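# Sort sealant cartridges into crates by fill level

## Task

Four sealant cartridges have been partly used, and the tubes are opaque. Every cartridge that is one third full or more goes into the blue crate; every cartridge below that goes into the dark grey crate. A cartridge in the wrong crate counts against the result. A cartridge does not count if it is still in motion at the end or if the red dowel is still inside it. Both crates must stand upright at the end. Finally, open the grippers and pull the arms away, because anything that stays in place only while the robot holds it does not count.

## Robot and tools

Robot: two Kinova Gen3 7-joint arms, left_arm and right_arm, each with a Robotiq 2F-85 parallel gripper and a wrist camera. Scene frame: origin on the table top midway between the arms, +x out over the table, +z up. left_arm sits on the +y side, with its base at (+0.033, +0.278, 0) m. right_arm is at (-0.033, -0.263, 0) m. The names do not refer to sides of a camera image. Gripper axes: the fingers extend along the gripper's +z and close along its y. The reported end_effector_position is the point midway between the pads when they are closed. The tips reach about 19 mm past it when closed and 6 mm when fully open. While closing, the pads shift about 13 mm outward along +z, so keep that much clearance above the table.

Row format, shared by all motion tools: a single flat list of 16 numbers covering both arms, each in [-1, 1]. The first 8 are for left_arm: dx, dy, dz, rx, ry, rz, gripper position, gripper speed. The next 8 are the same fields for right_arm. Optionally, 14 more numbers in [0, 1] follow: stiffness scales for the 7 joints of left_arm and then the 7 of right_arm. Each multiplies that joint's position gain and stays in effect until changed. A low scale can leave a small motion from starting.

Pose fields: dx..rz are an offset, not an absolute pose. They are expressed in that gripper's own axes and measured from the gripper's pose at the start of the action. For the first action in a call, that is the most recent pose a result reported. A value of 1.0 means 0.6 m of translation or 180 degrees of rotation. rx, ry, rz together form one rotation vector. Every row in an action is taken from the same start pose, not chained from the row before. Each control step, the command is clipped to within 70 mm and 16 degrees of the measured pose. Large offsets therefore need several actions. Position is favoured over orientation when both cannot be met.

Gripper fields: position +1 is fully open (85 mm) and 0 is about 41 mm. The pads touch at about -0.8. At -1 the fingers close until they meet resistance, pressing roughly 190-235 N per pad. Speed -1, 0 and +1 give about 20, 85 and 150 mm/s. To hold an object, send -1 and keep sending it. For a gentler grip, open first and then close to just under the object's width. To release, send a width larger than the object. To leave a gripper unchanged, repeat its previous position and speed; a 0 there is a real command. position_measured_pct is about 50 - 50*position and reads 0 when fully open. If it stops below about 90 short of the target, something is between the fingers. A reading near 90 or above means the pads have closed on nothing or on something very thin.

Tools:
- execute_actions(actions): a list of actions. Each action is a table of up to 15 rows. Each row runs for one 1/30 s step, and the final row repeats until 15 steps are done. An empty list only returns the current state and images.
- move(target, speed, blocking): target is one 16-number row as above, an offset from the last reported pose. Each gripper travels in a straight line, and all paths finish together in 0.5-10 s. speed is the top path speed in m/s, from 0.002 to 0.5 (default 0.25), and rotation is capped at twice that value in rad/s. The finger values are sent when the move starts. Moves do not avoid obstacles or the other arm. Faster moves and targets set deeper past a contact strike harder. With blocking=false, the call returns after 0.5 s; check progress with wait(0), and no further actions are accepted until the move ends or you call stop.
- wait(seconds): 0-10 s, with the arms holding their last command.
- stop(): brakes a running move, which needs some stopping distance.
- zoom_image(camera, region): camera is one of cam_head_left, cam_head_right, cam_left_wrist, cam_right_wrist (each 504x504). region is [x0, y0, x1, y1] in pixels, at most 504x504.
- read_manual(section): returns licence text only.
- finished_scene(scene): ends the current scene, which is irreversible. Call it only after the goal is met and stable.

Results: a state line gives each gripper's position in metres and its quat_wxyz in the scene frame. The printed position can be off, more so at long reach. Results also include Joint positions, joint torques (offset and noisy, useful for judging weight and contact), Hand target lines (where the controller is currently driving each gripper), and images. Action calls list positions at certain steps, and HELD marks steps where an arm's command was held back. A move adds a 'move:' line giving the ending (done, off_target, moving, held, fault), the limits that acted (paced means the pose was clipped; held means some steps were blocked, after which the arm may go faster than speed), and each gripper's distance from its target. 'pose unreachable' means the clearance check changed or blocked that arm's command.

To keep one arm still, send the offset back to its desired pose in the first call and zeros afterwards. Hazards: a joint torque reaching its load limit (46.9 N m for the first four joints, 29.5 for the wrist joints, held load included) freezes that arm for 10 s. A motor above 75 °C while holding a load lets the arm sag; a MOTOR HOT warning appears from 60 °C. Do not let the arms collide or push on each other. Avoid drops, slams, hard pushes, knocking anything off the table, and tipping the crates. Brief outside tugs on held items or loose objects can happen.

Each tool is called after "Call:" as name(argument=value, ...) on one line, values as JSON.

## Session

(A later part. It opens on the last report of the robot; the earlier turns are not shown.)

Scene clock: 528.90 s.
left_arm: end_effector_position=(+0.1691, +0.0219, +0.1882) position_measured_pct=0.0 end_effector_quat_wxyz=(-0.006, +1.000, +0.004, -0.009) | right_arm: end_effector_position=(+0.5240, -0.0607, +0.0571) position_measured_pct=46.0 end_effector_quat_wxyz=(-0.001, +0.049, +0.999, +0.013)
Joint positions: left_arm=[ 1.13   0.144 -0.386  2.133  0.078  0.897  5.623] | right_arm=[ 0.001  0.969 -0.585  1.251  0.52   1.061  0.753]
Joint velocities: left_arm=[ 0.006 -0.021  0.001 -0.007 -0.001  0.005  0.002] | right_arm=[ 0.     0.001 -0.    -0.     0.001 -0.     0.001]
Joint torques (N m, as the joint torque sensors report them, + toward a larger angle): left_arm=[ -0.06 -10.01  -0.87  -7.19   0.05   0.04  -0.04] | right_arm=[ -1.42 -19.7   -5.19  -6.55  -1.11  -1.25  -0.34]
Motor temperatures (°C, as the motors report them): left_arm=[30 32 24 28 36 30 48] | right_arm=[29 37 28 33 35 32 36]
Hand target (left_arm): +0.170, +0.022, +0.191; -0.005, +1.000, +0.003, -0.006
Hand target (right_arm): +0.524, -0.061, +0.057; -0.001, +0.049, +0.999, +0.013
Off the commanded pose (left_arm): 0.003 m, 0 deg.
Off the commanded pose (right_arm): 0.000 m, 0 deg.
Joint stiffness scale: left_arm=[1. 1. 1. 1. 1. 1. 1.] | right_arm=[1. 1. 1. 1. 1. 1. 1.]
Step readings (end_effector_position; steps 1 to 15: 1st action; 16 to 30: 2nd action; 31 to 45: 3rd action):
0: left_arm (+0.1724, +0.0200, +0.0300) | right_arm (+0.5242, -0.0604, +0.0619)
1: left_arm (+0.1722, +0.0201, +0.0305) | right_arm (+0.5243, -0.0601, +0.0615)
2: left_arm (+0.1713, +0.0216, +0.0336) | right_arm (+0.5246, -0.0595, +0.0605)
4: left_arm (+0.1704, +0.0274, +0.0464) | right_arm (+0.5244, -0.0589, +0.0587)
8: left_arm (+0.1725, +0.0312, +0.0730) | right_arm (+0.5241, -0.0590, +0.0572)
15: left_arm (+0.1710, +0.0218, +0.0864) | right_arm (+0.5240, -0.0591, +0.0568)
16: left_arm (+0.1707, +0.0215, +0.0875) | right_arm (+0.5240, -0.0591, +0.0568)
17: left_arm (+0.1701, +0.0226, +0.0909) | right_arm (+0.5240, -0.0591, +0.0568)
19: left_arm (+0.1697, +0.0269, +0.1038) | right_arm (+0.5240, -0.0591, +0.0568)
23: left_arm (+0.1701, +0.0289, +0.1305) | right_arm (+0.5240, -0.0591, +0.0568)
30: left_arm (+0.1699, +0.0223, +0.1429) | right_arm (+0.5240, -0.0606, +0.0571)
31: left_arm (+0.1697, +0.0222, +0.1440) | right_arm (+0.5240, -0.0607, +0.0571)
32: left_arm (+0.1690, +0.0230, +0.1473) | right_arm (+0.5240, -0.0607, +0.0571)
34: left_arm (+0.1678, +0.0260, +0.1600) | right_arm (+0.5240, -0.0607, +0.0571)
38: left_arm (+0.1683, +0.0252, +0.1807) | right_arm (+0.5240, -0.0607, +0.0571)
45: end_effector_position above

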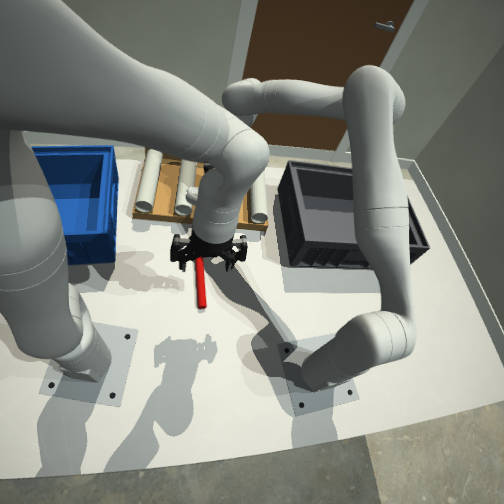

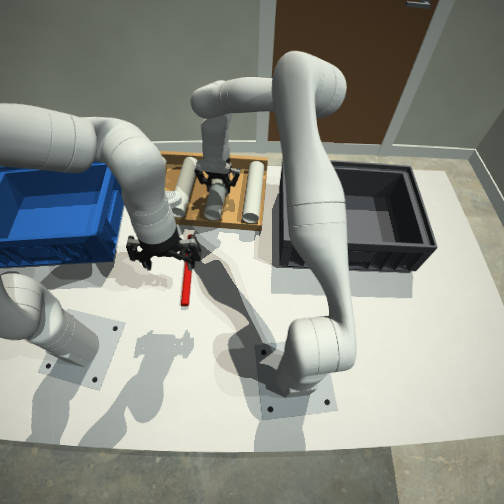

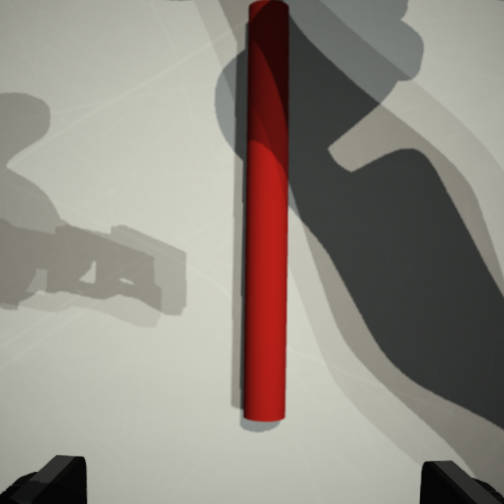

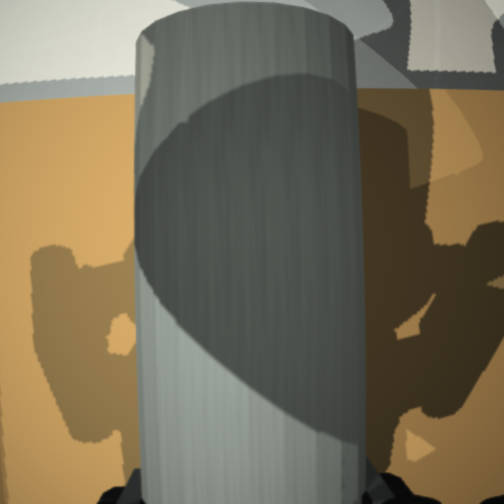

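Call:
move(target=[0, 0, 0, 0, 0, 0, 1, 0.5, 0, 0, -0.32, 0, 0, 0, -1, 0.5], speed=0.3)

Call:
move(target=[0.585, -0.047, -0.02, 0, 0, 0.033, 1, 0.5, 0.1, -0.747, 0, 0, 0, 0, -1, 0.5], speed=0.4)

Scene clock: 545.20 s.
left_arm: end_effector_position=(+0.1690, +0.0215, +0.1890) position_measured_pct=0.0 end_effector_quat_wxyz=(-0.005, +1.000, +0.004, -0.008) | right_arm: end_effector_position=(+0.5267, -0.0691, +0.2465) position_measured_pct=46.0 end_effector_quat_wxyz=(-0.000, +0.054, +0.998, +0.011)
Joint positions: left_arm=[ 1.131  0.142 -0.386  2.132  0.078  0.897  5.623] | right_arm=[ 0.002  0.786 -0.656  0.967  0.43   1.497  0.845]
Joint velocities: left_arm=[-0.001  0.001 -0.001  0.    -0.    -0.     0.001] | right_arm=[-0.001 -0.    -0.003 -0.003 -0.001  0.001  0.001]
Joint torques (N m, as the joint torque sensors report them, + toward a larger angle): left_arm=[-0.16 -9.76 -0.83 -7.12 -0.25 -0.03  0.12] | right_arm=[  0.53 -22.71  -3.04  -8.45   0.19   0.33   0.12]
Motor temperatures (°C, as the motors report them): left_arm=[30 32 24 28 36 30 48] | right_arm=[29 37 28 33 35 32 36]
Hand target (left_arm): +0.169, +0.022, +0.188; -0.006, +1.000, +0.004, -0.009
Hand target (right_arm): +0.525, -0.066, +0.249; -0.001, +0.049, +0.999, +0.013
Off the commanded pose (left_arm): 0.001 m, 0 deg.
Off the commanded pose (right_arm): 0.005 m, 1 deg.
Joint stiffness scale: left_arm=[1. 1. 1. 1. 1. 1. 1.] | right_arm=[1. 1. 1. 1. 1. 1. 1.]
move: off_target (right_arm)

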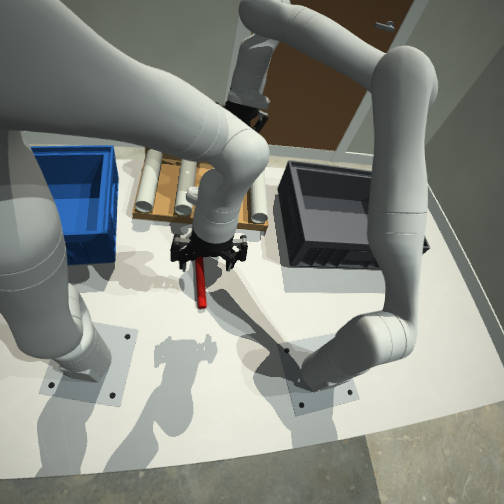

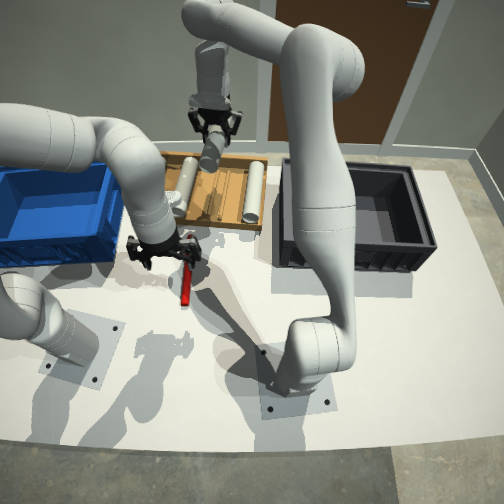

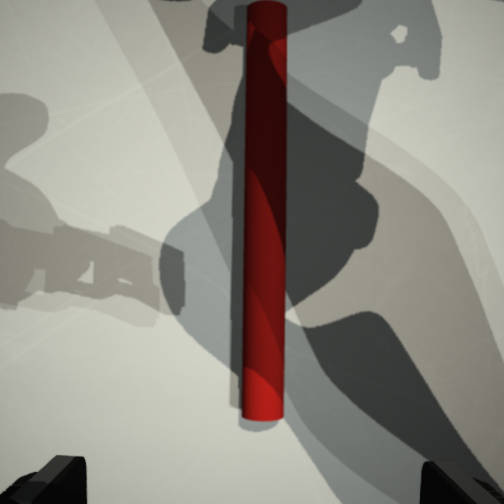

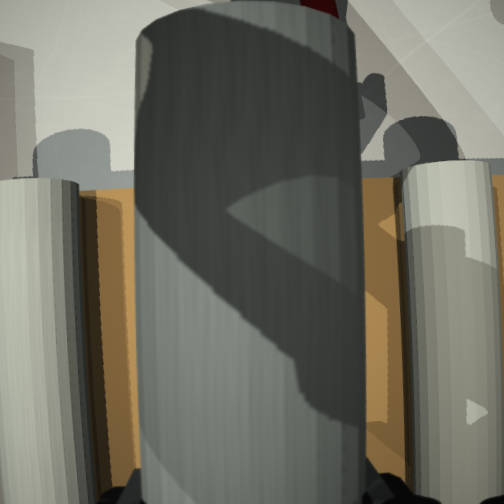

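Scene clock: 547.03 s.
left_arm: end_effector_position=(+0.5211, +0.0536, +0.1983) position_measured_pct=0.0 end_effector_quat_wxyz=(-0.007, +0.999, -0.046, -0.004) | right_arm: end_effector_position=(+0.4201, -0.5102, +0.2382) position_measured_pct=46.0 end_effector_quat_wxyz=(+0.001, +0.054, +0.999, +0.005)
Joint positions: left_arm=[ 0.471  0.675 -0.521  1.304  0.32   1.258  4.768] | right_arm=[ 0.877  0.595 -0.573  1.324  0.31   1.313  1.673]
Joint velocities: left_arm=[-0.007  0.004  0.008 -0.002  0.     0.    -0.   ] | right_arm=[ 0.005  0.002  0.     0.    -0.     0.001  0.   ]
Joint torques (N m, as the joint torque sensors report them, + toward a larger angle): left_arm=[ -0.09 -21.16  -2.78  -8.58  -0.23   0.05   0.1 ] | right_arm=[ -0.18 -18.5   -3.02  -8.82   0.03  -0.09   0.29]
Motor temperatures (°C, as the motors report them): left_arm=[30 32 24 28 36 30 48] | right_arm=[29 37 28 33 35 32 36]
Hand target (left_arm): +0.520, +0.051, +0.197; -0.004, +0.999, -0.048, -0.007
Hand target (right_arm): +0.419, -0.509, +0.238; -0.001, +0.054, +0.998, +0.009
Off the commanded pose (left_arm): 0.003 m, 1 deg.
Off the commanded pose (right_arm): 0.003 m, 1 deg.
Joint stiffness scale: left_arm=[1. 1. 1. 1. 1. 1. 1.] | right_arm=[1. 1. 1. 1. 1. 1. 1.]
move: done

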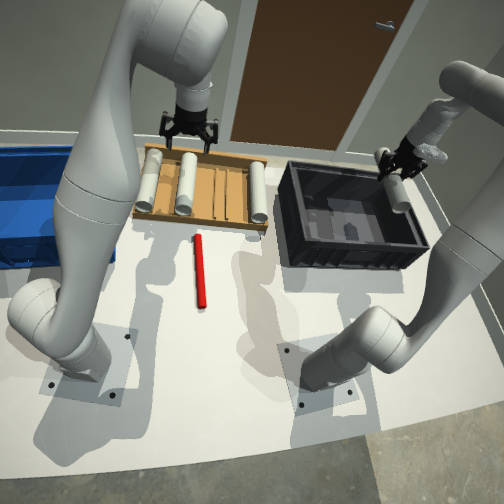

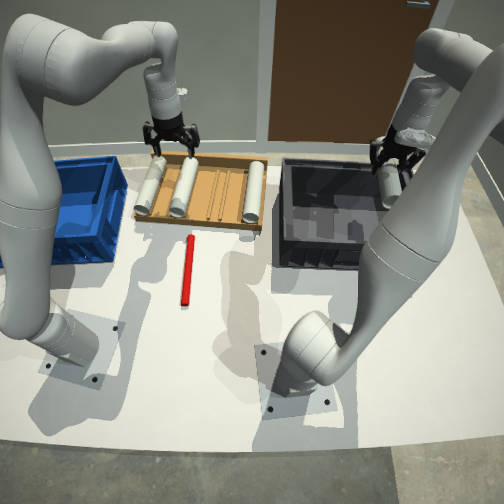

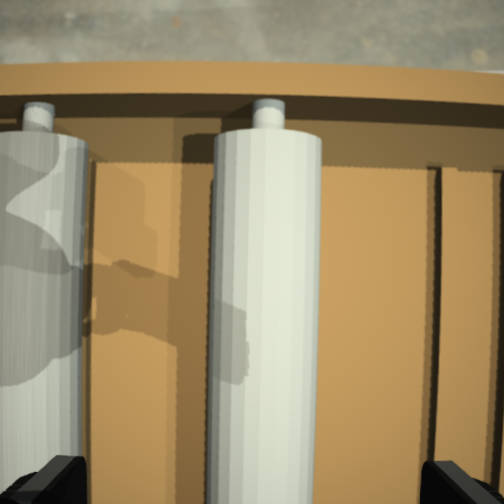

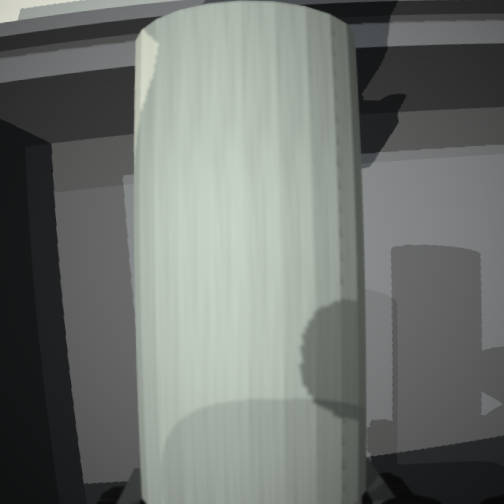

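Call:
move(target=[0, 0.0075, 0.23, 0, 0, 0, 1, 0.5, 0, 0, 0.31, 0, 0, 0, -1, 0.5], speed=0.2)

Call:
execute_actions(actions=[[[0,0,0,0,0,0,-1,0.5,0,0,0,0,0,0,1,0.5]],[[0,0,0,0,0,0,-1,0.5,0,0,0,0,0,0,1,0.5]]])

Scene clock: 563.80 s.
left_arm: end_effector_position=(+0.5213, +0.0527, +0.0637) position_measured_pct=0.0 end_effector_quat_wxyz=(-0.010, +0.999, -0.046, -0.002) | right_arm: end_effector_position=(+0.4283, -0.5139, +0.0788) position_measured_pct=46.0 end_effector_quat_wxyz=(+0.017, +0.056, +0.998, -0.005)
Joint positions: left_arm=[ 0.447  0.837 -0.45   1.468  0.39   0.936  4.716] | right_arm=[ 0.841  0.774 -0.493  1.561  0.441  0.881  1.559]
Joint velocities: left_arm=[-0.005  0.004  0.005  0.     0.    -0.     0.   ] | right_arm=[-0.001 -0.    -0.     0.     0.001 -0.    -0.   ]
Joint torques (N m, as the joint torque sensors report them, + toward a larger angle): left_arm=[  0.15 -22.45  -3.06  -6.89  -0.07  -0.08  -0.01] | right_arm=[-2.01 11.    1.42  1.78  0.33 -3.11  0.37]
Motor temperatures (°C, as the motors report them): left_arm=[30 32 24 28 36 30 48] | right_arm=[29 37 28 33 35 32 36]
Hand target (left_arm): +0.520, +0.052, +0.060; -0.007, +0.999, -0.046, -0.004
Hand target (right_arm): +0.419, -0.508, +0.053; +0.001, +0.054, +0.999, +0.004
Off the commanded pose (left_arm): 0.004 m, 0 deg.
Off the commanded pose (right_arm): 0.028 m, 2 deg.
Joint stiffness scale: left_arm=[1. 1. 1. 1. 1. 1. 1.] | right_arm=[1. 1. 1. 1. 1. 1. 1.]
move: off_target (left_arm, right_arm)

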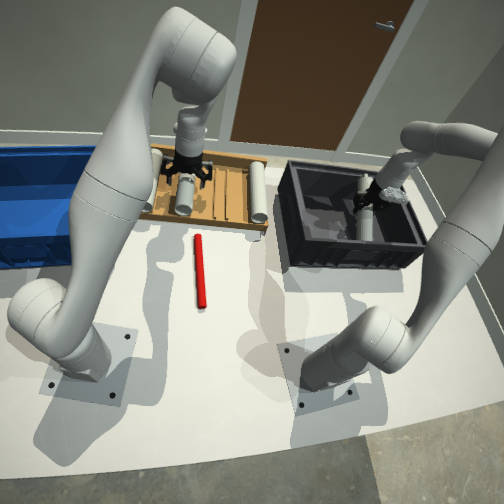

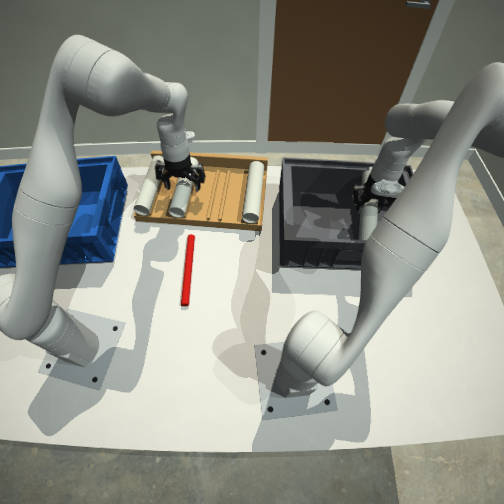

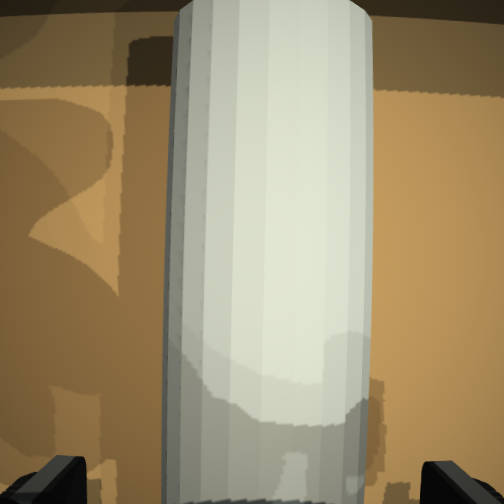

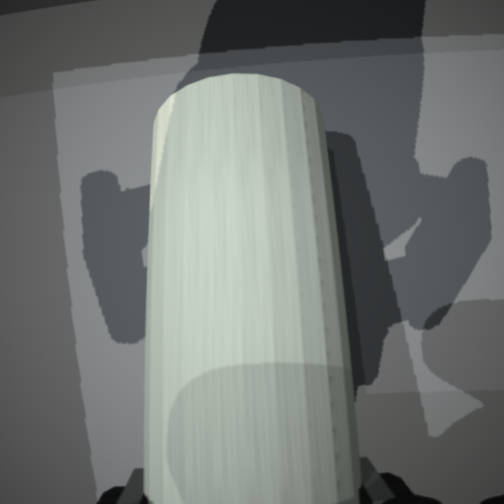

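Scene clock: 564.80 s.
left_arm: end_effector_position=(+0.5211, +0.0515, +0.0644) position_measured_pct=45.6 end_effector_quat_wxyz=(-0.009, +0.999, -0.047, -0.002) | right_arm: end_effector_position=(+0.4289, -0.5146, +0.0807) position_measured_pct=0.0 end_effector_quat_wxyz=(+0.018, +0.057, +0.998, -0.006)
Joint positions: left_arm=[ 0.449  0.836 -0.45   1.468  0.391  0.936  4.716] | right_arm=[ 0.841  0.771 -0.493  1.561  0.441  0.882  1.559]
Joint velocities: left_arm=[ 0.     0.     0.001 -0.     0.     0.001 -0.   ] | right_arm=[-0.001 -0.     0.     0.    -0.001  0.001 -0.001]
Joint torques (N m, as the joint torque sensors report them, + toward a larger angle): left_arm=[ -2.13 -19.14  -5.04  -6.02  -1.01  -1.01   0.04] | right_arm=[  0.33 -19.07  -2.46  -7.29   0.09   0.27   0.3 ]
Motor temperatures (°C, as the motors report them): left_arm=[30 32 24 28 36 30 48] | right_arm=[29 37 28 33 35 32 36]
Hand target (left_arm): +0.521, +0.052, +0.064; -0.009, +0.999, -0.047, -0.002
Hand target (right_arm): +0.429, -0.515, +0.081; +0.018, +0.057, +0.998, -0.006
Off the commanded pose (left_arm): 0.000 m, 0 deg.
Off the commanded pose (right_arm): 0.000 m, 0 deg.
Joint stiffness scale: left_arm=[1. 1. 1. 1. 1. 1. 1.] | right_arm=[1. 1. 1. 1. 1. 1. 1.]
Step readings (end_effector_position; steps 1 to 15: 1st action; 16 to 30: 2nd action):
0: left_arm (+0.5213, +0.0527, +0.0637) | right_arm (+0.4283, -0.5139, +0.0788)
1: left_arm (+0.5213, +0.0527, +0.0637) | right_arm (+0.4287, -0.5142, +0.0798)
2: left_arm (+0.5213, +0.0527, +0.0637) | right_arm (+0.4290, -0.5148, +0.0815)
4: left_arm (+0.5213, +0.0527, +0.0637) | right_arm (+0.4290, -0.5147, +0.0813)
8: left_arm (+0.5213, +0.0527, +0.0637) | right_arm (+0.4289, -0.5146, +0.0808)
15: left_arm (+0.5211, +0.0516, +0.0643) | right_arm (+0.4289, -0.5146, +0.0807)
16: left_arm (+0.5211, +0.0515, +0.0644) | right_arm (+0.4289, -0.5146, +0.0807)
17: left_arm (+0.5211, +0.0515, +0.0644) | right_arm (+0.4289, -0.5146, +0.0807)
19: left_arm (+0.5211, +0.0515, +0.0644) | right_arm (+0.4289, -0.5146, +0.0807)
23: left_arm (+0.5211, +0.0515, +0.0644) | right_arm (+0.4289, -0.5146, +0.0807)
30: end_effector_position above

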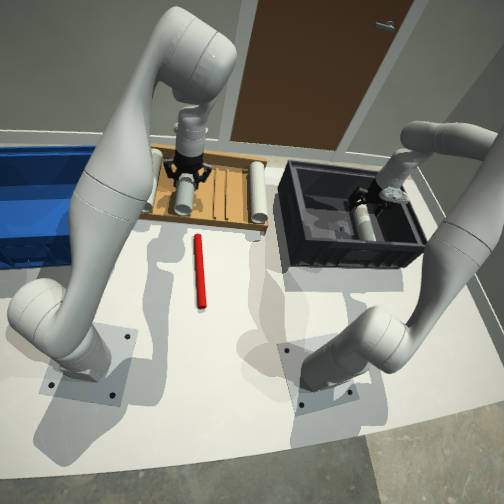

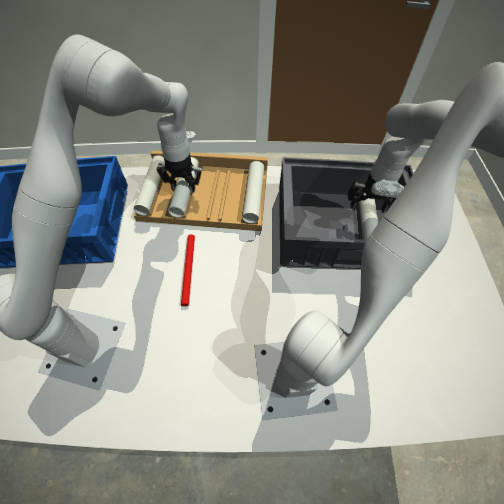

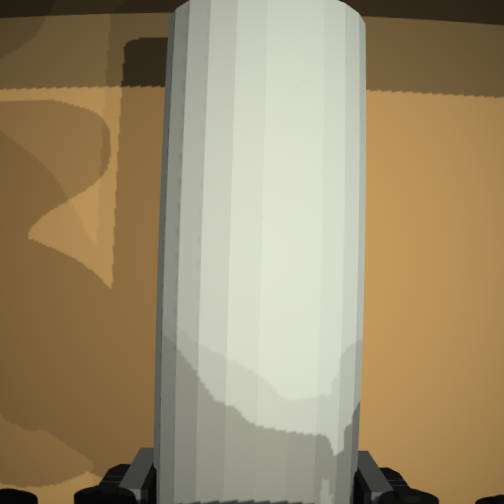

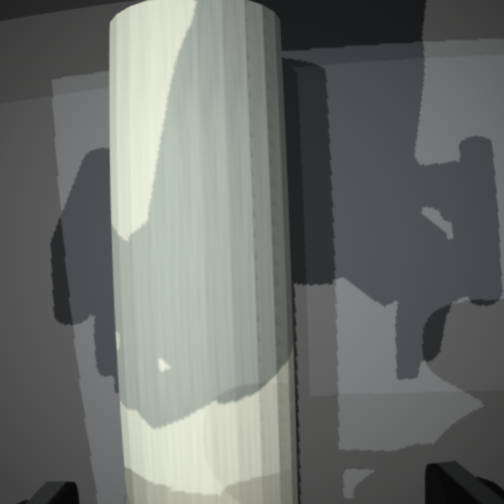

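Call:
move(target=[0, 0, -0.3, 0, 0, 0, -1, 0.5, 0, 0, -0.3, 0, 0, 0, 1, 0.5], speed=0.3)

Scene clock: 572.40 s.
left_arm: end_effector_position=(+0.5204, +0.0450, +0.2409) position_measured_pct=45.6 end_effector_quat_wxyz=(-0.005, +0.999, -0.050, -0.004) | right_arm: end_effector_position=(+0.4226, -0.5144, +0.2578) position_measured_pct=0.0 end_effector_quat_wxyz=(+0.017, +0.058, +0.998, -0.009)
Joint positions: left_arm=[ 0.471  0.645 -0.514  1.21   0.297  1.371  4.8  ] | right_arm=[ 0.879  0.56  -0.571  1.316  0.311  1.314  1.67 ]
Joint velocities: left_arm=[-0.    -0.    -0.002 -0.002 -0.     0.001  0.   ] | right_arm=[ 0.002 -0.001 -0.    -0.001 -0.001  0.002 -0.001]
Joint torques (N m, as the joint torque sensors report them, + toward a larger angle): left_arm=[ -0.1  -23.33  -3.36 -10.04  -0.17  -0.22   0.22] | right_arm=[  0.46 -17.88  -1.8   -8.42   0.19   0.37   0.15]
Motor temperatures (°C, as the motors report them): left_arm=[30 32 24 28 36 30 48] | right_arm=[29 37 28 33 35 32 36]
Hand target (left_arm): +0.521, +0.048, +0.244; -0.009, +0.999, -0.047, -0.002
Hand target (right_arm): +0.423, -0.512, +0.261; +0.018, +0.057, +0.998, -0.006
Off the commanded pose (left_arm): 0.005 m, 1 deg.
Off the commanded pose (right_arm): 0.004 m, 0 deg.
Joint stiffness scale: left_arm=[1. 1. 1. 1. 1. 1. 1.] | right_arm=[1. 1. 1. 1. 1. 1. 1.]
move: off_target (left_arm, right_arm)

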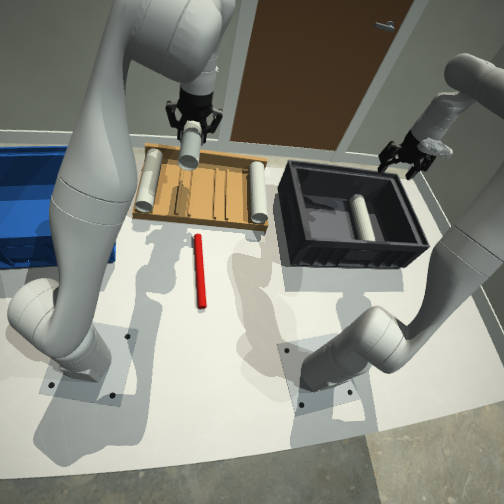

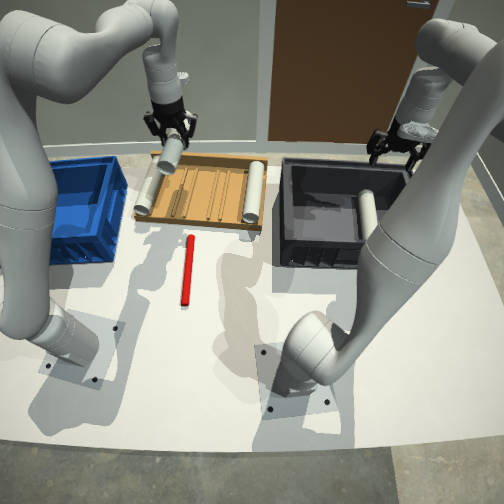

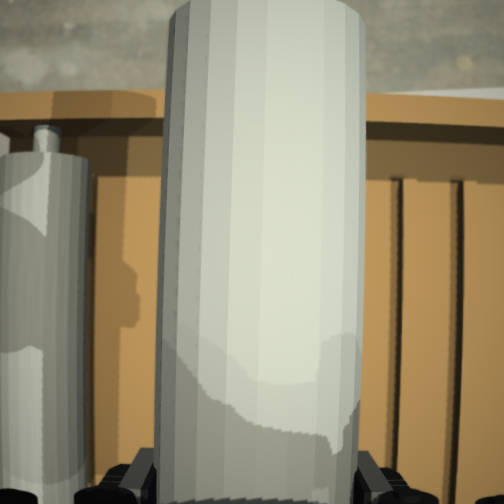

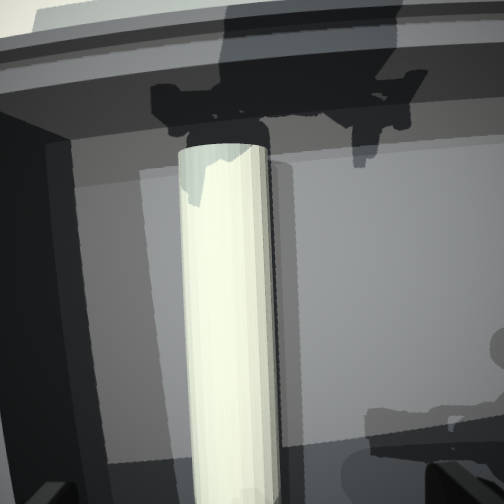

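Call:
move(target=[-0.184, -0.66, 0, 0, 0, 0.468, -1, 0.5, -0.035, 0.9, 0.06, -0.139, 0, 0, 1, 0.5], speed=0.4)

Scene clock: 592.13 s.
left_arm: end_effector_position=(+0.4494, +0.4516, +0.2475) position_measured_pct=45.6 end_effector_quat_wxyz=(-0.005, +0.709, -0.706, -0.009) | right_arm: end_effector_position=(+0.5041, +0.0201, +0.2167) position_measured_pct=0.0 end_effector_quat_wxyz=(+0.027, +0.052, +0.976, +0.210)
Joint positions: left_arm=[-0.291  0.422 -0.513  1.553  0.195  1.215  2.517] | right_arm=[ 0.166  0.738 -0.78   1.328  0.198  0.962  0.885]
Joint velocities: left_arm=[-0.007  0.001 -0.002 -0.     0.    -0.001 -0.   ] | right_arm=[-0.004 -0.     0.003  0.001 -0.     0.001  0.   ]
Joint torques (N m, as the joint torque sensors report them, + toward a larger angle): left_arm=[  0.01 -18.11  -2.39  -9.68  -0.14  -0.09   0.07] | right_arm=[  0.13 -19.06  -4.26  -8.26  -0.51  -0.57   0.04]
Motor temperatures (°C, as the motors report them): left_arm=[30 32 24 28 36 30 48] | right_arm=[29 37 28 33 35 32 36]
Hand target (left_arm): +0.451, +0.449, +0.247; -0.002, +0.707, -0.707, -0.006
Hand target (right_arm): +0.507, +0.020, +0.215; +0.029, +0.054, +0.976, +0.209
Off the commanded pose (left_arm): 0.002 m, 1 deg.
Off the commanded pose (right_arm): 0.005 m, 0 deg.
Joint stiffness scale: left_arm=[1. 1. 1. 1. 1. 1. 1.] | right_arm=[1. 1. 1. 1. 1. 1. 1.]
move: off_target (right_arm)

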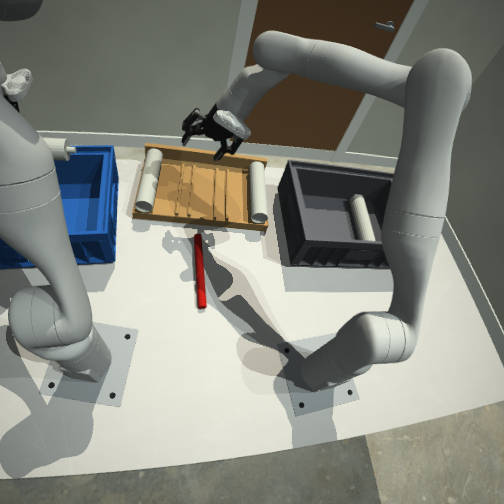

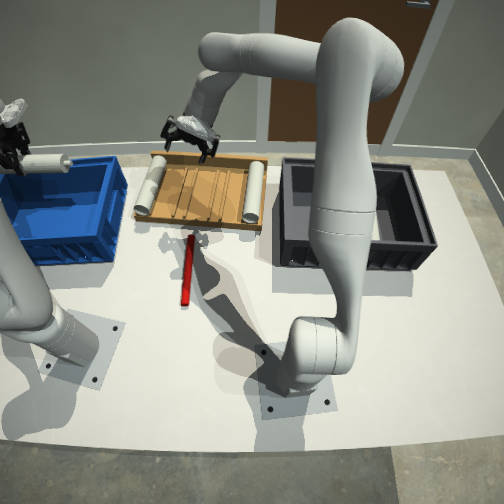

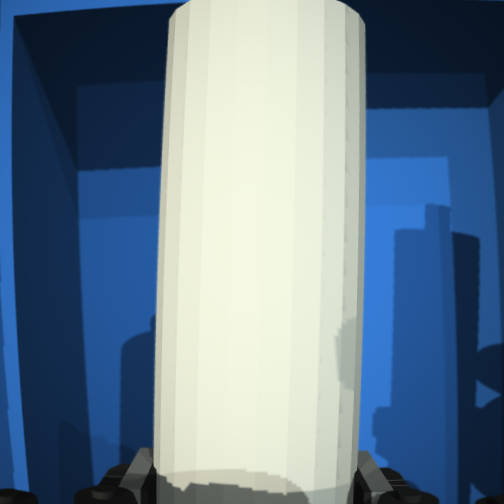

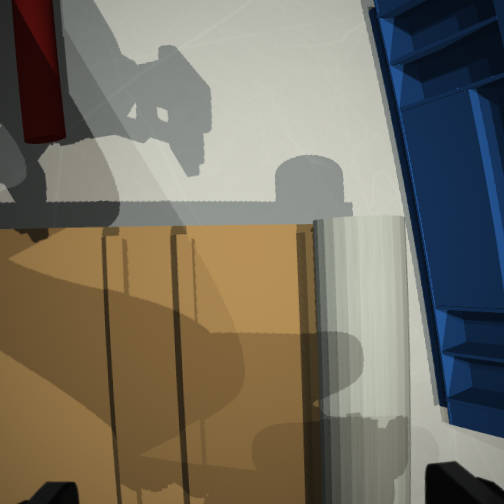

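Call:
move(target=[-0.067, -0.042, 0.315, 0, 0, 0, -1, 0.5, -0.002, 0.101, 0.205, 0, 0, 0, 1, 0.5], speed=0.25)

Call:
execute_actions(actions=[[[0,0,0,0,0,0,0.7,0.5,0,0,0,0,0,0,1,0.5]]])

Scene clock: 628.10 s.
left_arm: end_effector_position=(+0.4705, +0.4966, +0.0613) position_measured_pct=45.6 end_effector_quat_wxyz=(-0.004, +0.709, -0.705, -0.012) | right_arm: end_effector_position=(+0.5171, +0.1250, +0.1318) position_measured_pct=0.0 end_effector_quat_wxyz=(+0.025, +0.050, +0.976, +0.211)
Joint positions: left_arm=[-0.433  0.749 -0.43   1.673  0.37   0.799  2.332] | right_arm=[-0.082  0.926 -0.686  1.215  0.289  0.838  0.754]
Joint velocities: left_arm=[-0.006  0.003  0.004 -0.     0.    -0.    -0.   ] | right_arm=[-0.004  0.002  0.003 -0.002  0.    -0.001  0.   ]
Joint torques (N m, as the joint torque sensors report them, + toward a larger angle): left_arm=[ -0.31 -22.15  -3.5   -7.12  -0.11   0.1    0.02] | right_arm=[  0.62 -22.13  -5.04  -7.89  -0.53  -0.75  -0.18]
Motor temperatures (°C, as the motors report them): left_arm=[30 32 24 28 36 30 48] | right_arm=[29 37 28 33 35 32 36]
Hand target (left_arm): +0.473, +0.496, +0.060; -0.006, +0.709, -0.705, -0.009
Hand target (right_arm): +0.519, +0.125, +0.130; +0.027, +0.052, +0.976, +0.210
Off the commanded pose (left_arm): 0.004 m, 0 deg.
Off the commanded pose (right_arm): 0.003 m, 0 deg.
Joint stiffness scale: left_arm=[1. 1. 1. 1. 1. 1. 1.] | right_arm=[1. 1. 1. 1. 1. 1. 1.]
move: off_target (left_arm)

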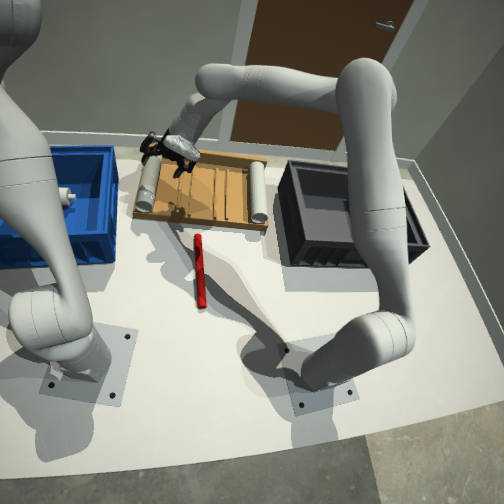

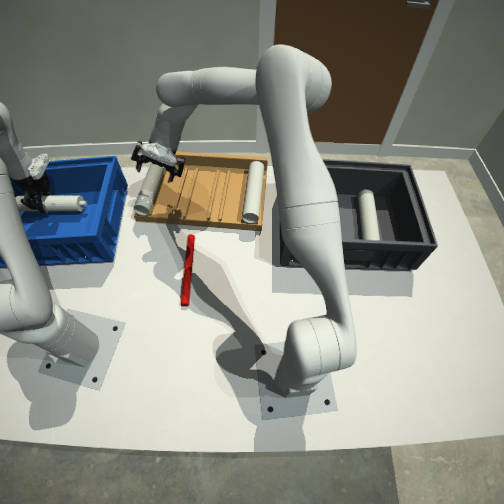

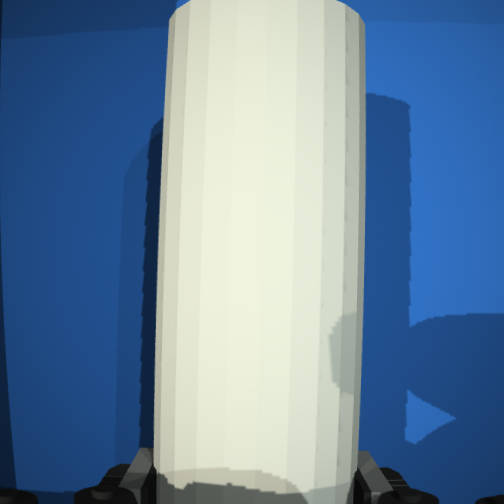

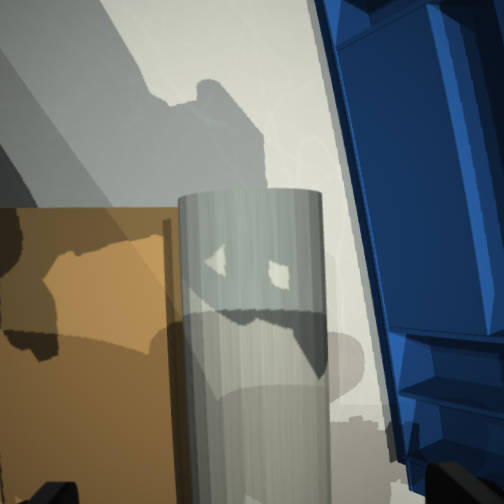

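Scene clock: 628.60 s.
left_arm: end_effector_position=(+0.4705, +0.4966, +0.0613) position_measured_pct=15.1 end_effector_quat_wxyz=(-0.004, +0.709, -0.705, -0.012) | right_arm: end_effector_position=(+0.5171, +0.1250, +0.1318) position_measured_pct=0.0 end_effector_quat_wxyz=(+0.025, +0.050, +0.976, +0.211)
Joint positions: left_arm=[-0.433  0.749 -0.43   1.673  0.37   0.799  2.332] | right_arm=[-0.082  0.926 -0.686  1.215  0.289  0.838  0.754]
Joint velocities: left_arm=[ 0.    -0.    -0.001 -0.     0.     0.    -0.   ] | right_arm=[ 0.    -0.    -0.    -0.001  0.001  0.002 -0.002]
Joint torques (N m, as the joint torque sensors report them, + toward a larger angle): left_arm=[ -0.21 -19.75  -2.89  -5.94  -0.09  -0.02   0.16] | right_arm=[  0.41 -22.07  -4.6   -7.86  -0.75  -0.8    0.2 ]
Motor temperatures (°C, as the motors report them): left_arm=[30 32 24 28 36 30 48] | right_arm=[29 37 28 33 35 32 36]
Hand target (left_arm): +0.470, +0.497, +0.061; -0.004, +0.709, -0.705, -0.012
Hand target (right_arm): +0.517, +0.125, +0.132; +0.025, +0.050, +0.976, +0.211
Off the commanded pose (left_arm): 0.000 m, 0 deg.
Off the commanded pose (right_arm): 0.000 m, 0 deg.
Joint stiffness scale: left_arm=[1. 1. 1. 1. 1. 1. 1.] | right_arm=[1. 1. 1. 1. 1. 1. 1.]
Step readings (end_effector_position):
0: left_arm (+0.4705, +0.4966, +0.0613) | right_arm (+0.5171, +0.1250, +0.1318)
1: left_arm (+0.4705, +0.4966, +0.0613) | right_arm (+0.5171, +0.1250, +0.1318)
2: left_arm (+0.4705, +0.4966, +0.0613) | right_arm (+0.5171, +0.1250, +0.1318)
4: left_arm (+0.4705, +0.4966, +0.0613) | right_arm (+0.5171, +0.1250, +0.1318)
8: left_arm (+0.4705, +0.4966, +0.0613) | right_arm (+0.5171, +0.1250, +0.1318)
15: end_effector_position above

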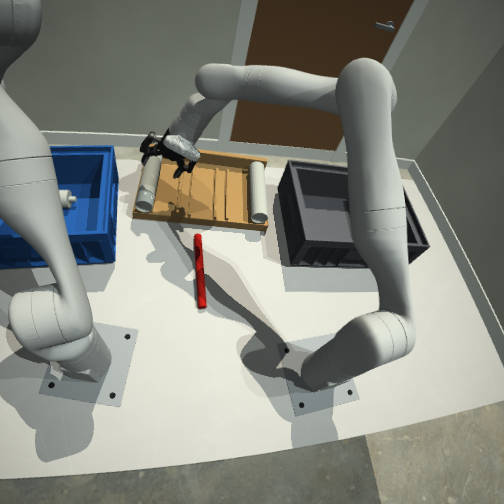

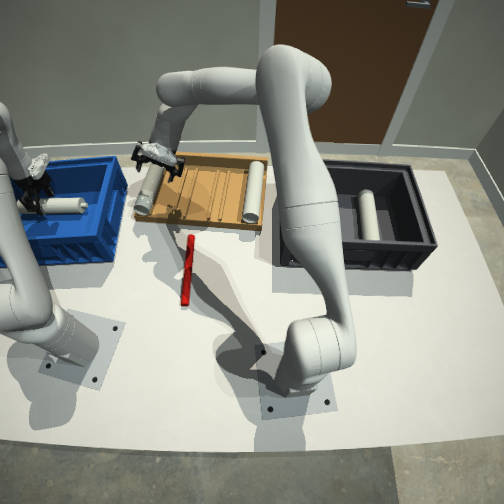

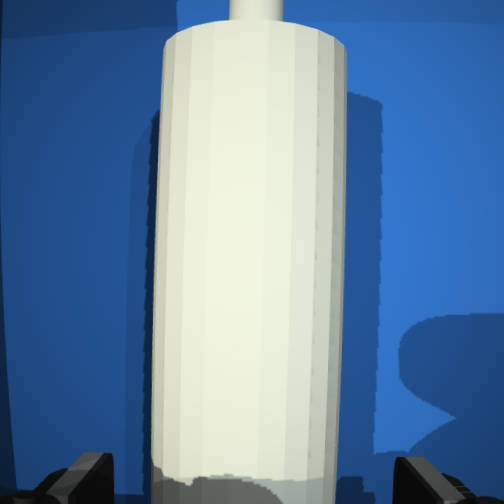

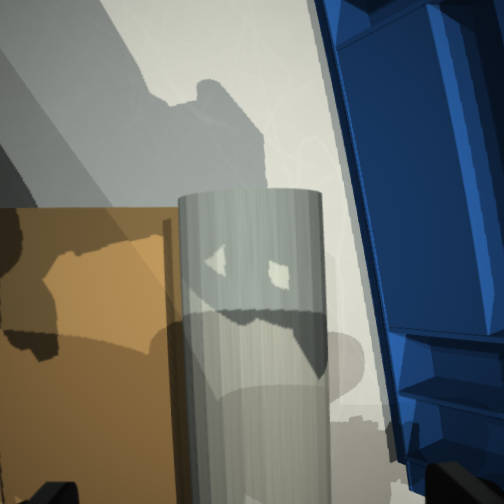

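Call:
move(target=[0, 0, -0.3, 0, 0, 0, 1, 0.5, -0.02, 0, 0.135, 0, 0, 0, 1, 0.5], speed=0.2)

Call:
execute_actions(actions=[[[0,0,0,0,0,0,1,0.5,0,0,0,0,0,0,-1,0.5]],[[0,0,0,0,0,0,1,0.5,0,0,0,0,0,0,-1,0.5]]])

Scene clock: 640.90 s.
left_arm: end_effector_position=(+0.4741, +0.4897, +0.2378) position_measured_pct=0.0 end_effector_quat_wxyz=(-0.002, +0.708, -0.706, -0.008) | right_arm: end_effector_position=(+0.5319, +0.1573, +0.0608) position_measured_pct=0.0 end_effector_quat_wxyz=(+0.021, +0.053, +0.975, +0.213)
Joint positions: left_arm=[-0.375  0.521 -0.512  1.433  0.243  1.252  2.442] | right_arm=[-0.159  1.072 -0.637  1.127  0.312  0.77   0.754]
Joint velocities: left_arm=[ 0.002 -0.002 -0.002 -0.001  0.     0.    -0.   ] | right_arm=[-0.003  0.004  0.    -0.001  0.    -0.001  0.   ]
Joint torques (N m, as the joint torque sensors report them, + toward a larger angle): left_arm=[  0.17 -18.13  -2.8   -8.5   -0.13  -0.16   0.19] | right_arm=[  0.38 -24.6   -4.98  -7.02  -0.49  -0.66   0.38]
Motor temperatures (°C, as the motors report them): left_arm=[30 32 24 28 36 30 48] | right_arm=[29 37 28 33 35 32 36]
Hand target (left_arm): +0.473, +0.492, +0.241; -0.004, +0.709, -0.705, -0.011
Hand target (right_arm): +0.535, +0.157, +0.058; +0.025, +0.050, +0.976, +0.211
Off the commanded pose (left_arm): 0.005 m, 1 deg.
Off the commanded pose (right_arm): 0.004 m, 1 deg.
Joint stiffness scale: left_arm=[1. 1. 1. 1. 1. 1. 1.] | right_arm=[1. 1. 1. 1. 1. 1. 1.]
move: off_target (left_arm, right_arm)

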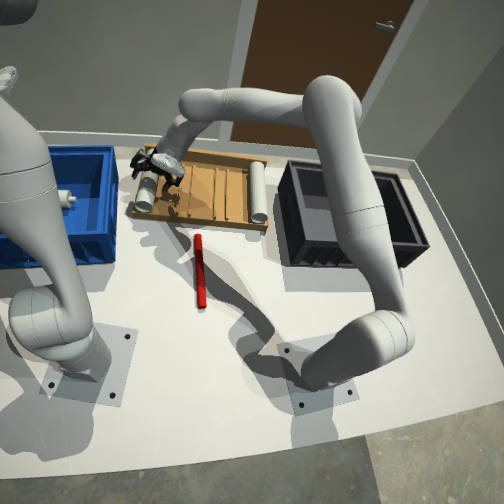

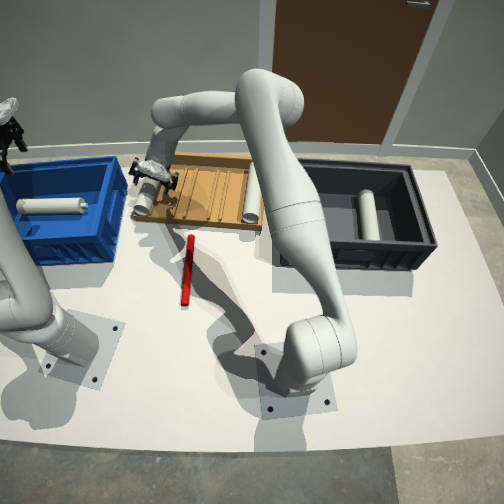

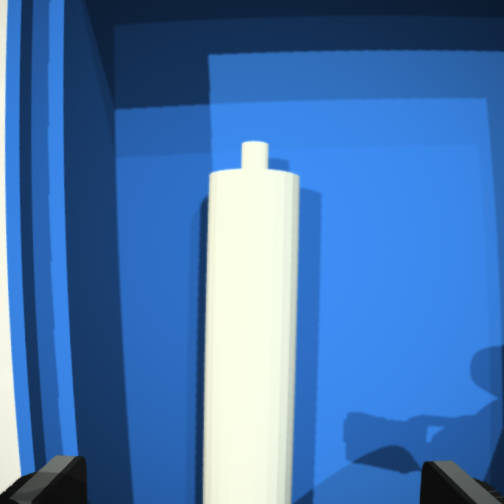

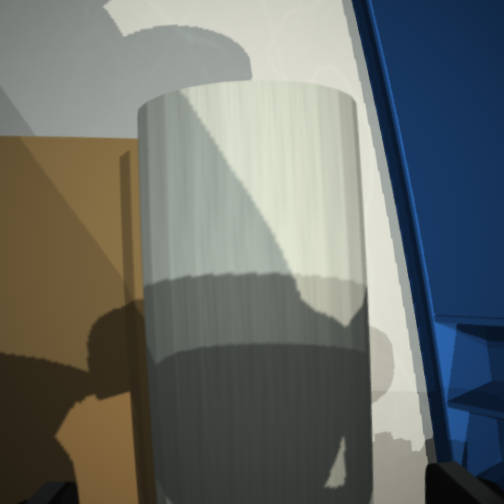

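Scene clock: 641.90 s.
left_arm: end_effector_position=(+0.4741, +0.4897, +0.2378) position_measured_pct=0.0 end_effector_quat_wxyz=(-0.002, +0.708, -0.706, -0.008) | right_arm: end_effector_position=(+0.5327, +0.1539, +0.0615) position_measured_pct=46.0 end_effector_quat_wxyz=(+0.021, +0.054, +0.976, +0.210)
Joint positions: left_arm=[-0.375  0.521 -0.512  1.433  0.243  1.252  2.442] | right_arm=[-0.156  1.069 -0.636  1.127  0.312  0.776  0.754]
Joint velocities: left_arm=[-0.    -0.     0.     0.     0.    -0.001 -0.001] | right_arm=[ 0.001  0.     0.     0.001 -0.001  0.    -0.   ]
Joint torques (N m, as the joint torque sensors report them, + toward a larger angle): left_arm=[ -0.36 -18.18  -2.86  -8.58  -0.18   0.25   0.09] | right_arm=[ -1.08 -21.42  -5.52  -7.65  -1.07  -2.06   0.05]
Motor temperatures (°C, as the motors report them): left_arm=[30 32 24 28 36 30 48] | right_arm=[29 37 28 33 35 32 36]
Hand target (left_arm): +0.474, +0.490, +0.238; -0.002, +0.708, -0.706, -0.008
Hand target (right_arm): +0.533, +0.154, +0.061; +0.021, +0.054, +0.976, +0.211
Off the commanded pose (left_arm): 0.000 m, 0 deg.
Off the commanded pose (right_arm): 0.000 m, 0 deg.
Joint stiffness scale: left_arm=[1. 1. 1. 1. 1. 1. 1.] | right_arm=[1. 1. 1. 1. 1. 1. 1.]
Step readings (end_effector_position; steps 1 to 15: 1st action; 16 to 30: 2nd action):
0: left_arm (+0.4741, +0.4897, +0.2378) | right_arm (+0.5319, +0.1573, +0.0608)
1: left_arm (+0.4741, +0.4897, +0.2378) | right_arm (+0.5319, +0.1573, +0.0608)
2: left_arm (+0.4741, +0.4897, +0.2378) | right_arm (+0.5319, +0.1573, +0.0608)
4: left_arm (+0.4741, +0.4897, +0.2378) | right_arm (+0.5319, +0.1573, +0.0608)
8: left_arm (+0.4741, +0.4897, +0.2378) | right_arm (+0.5319, +0.1573, +0.0608)
15: left_arm (+0.4741, +0.4897, +0.2378) | right_arm (+0.5326, +0.1542, +0.0614)
16: left_arm (+0.4741, +0.4897, +0.2378) | right_arm (+0.5327, +0.1540, +0.0614)
17: left_arm (+0.4741, +0.4897, +0.2378) | right_arm (+0.5327, +0.1539, +0.0615)
19: left_arm (+0.4741, +0.4897, +0.2378) | right_arm (+0.5327, +0.1539, +0.0615)
23: left_arm (+0.4741, +0.4897, +0.2378) | right_arm (+0.5327, +0.1539, +0.0615)
30: end_effector_position above

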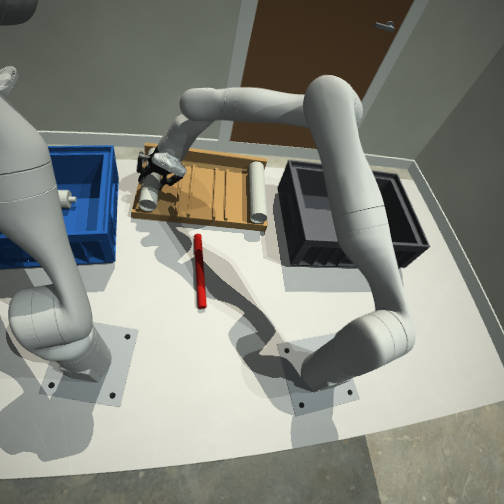

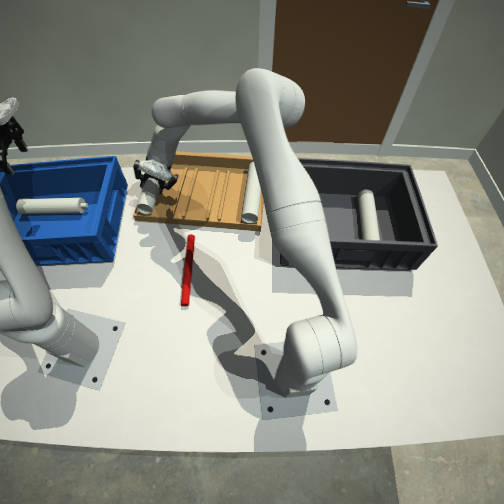

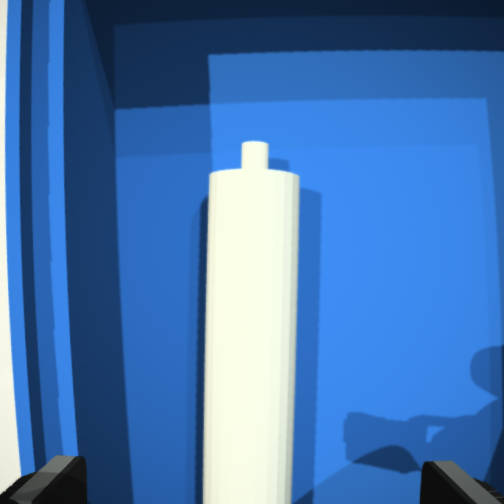

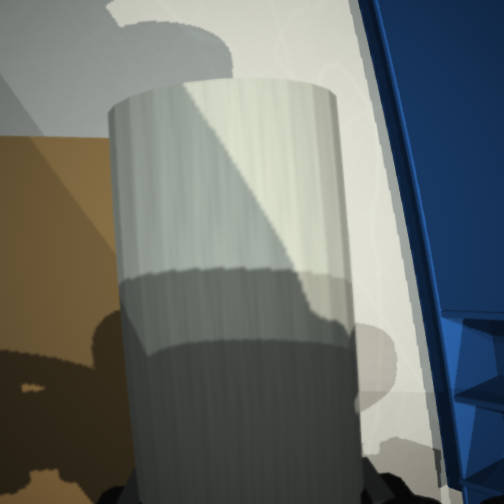

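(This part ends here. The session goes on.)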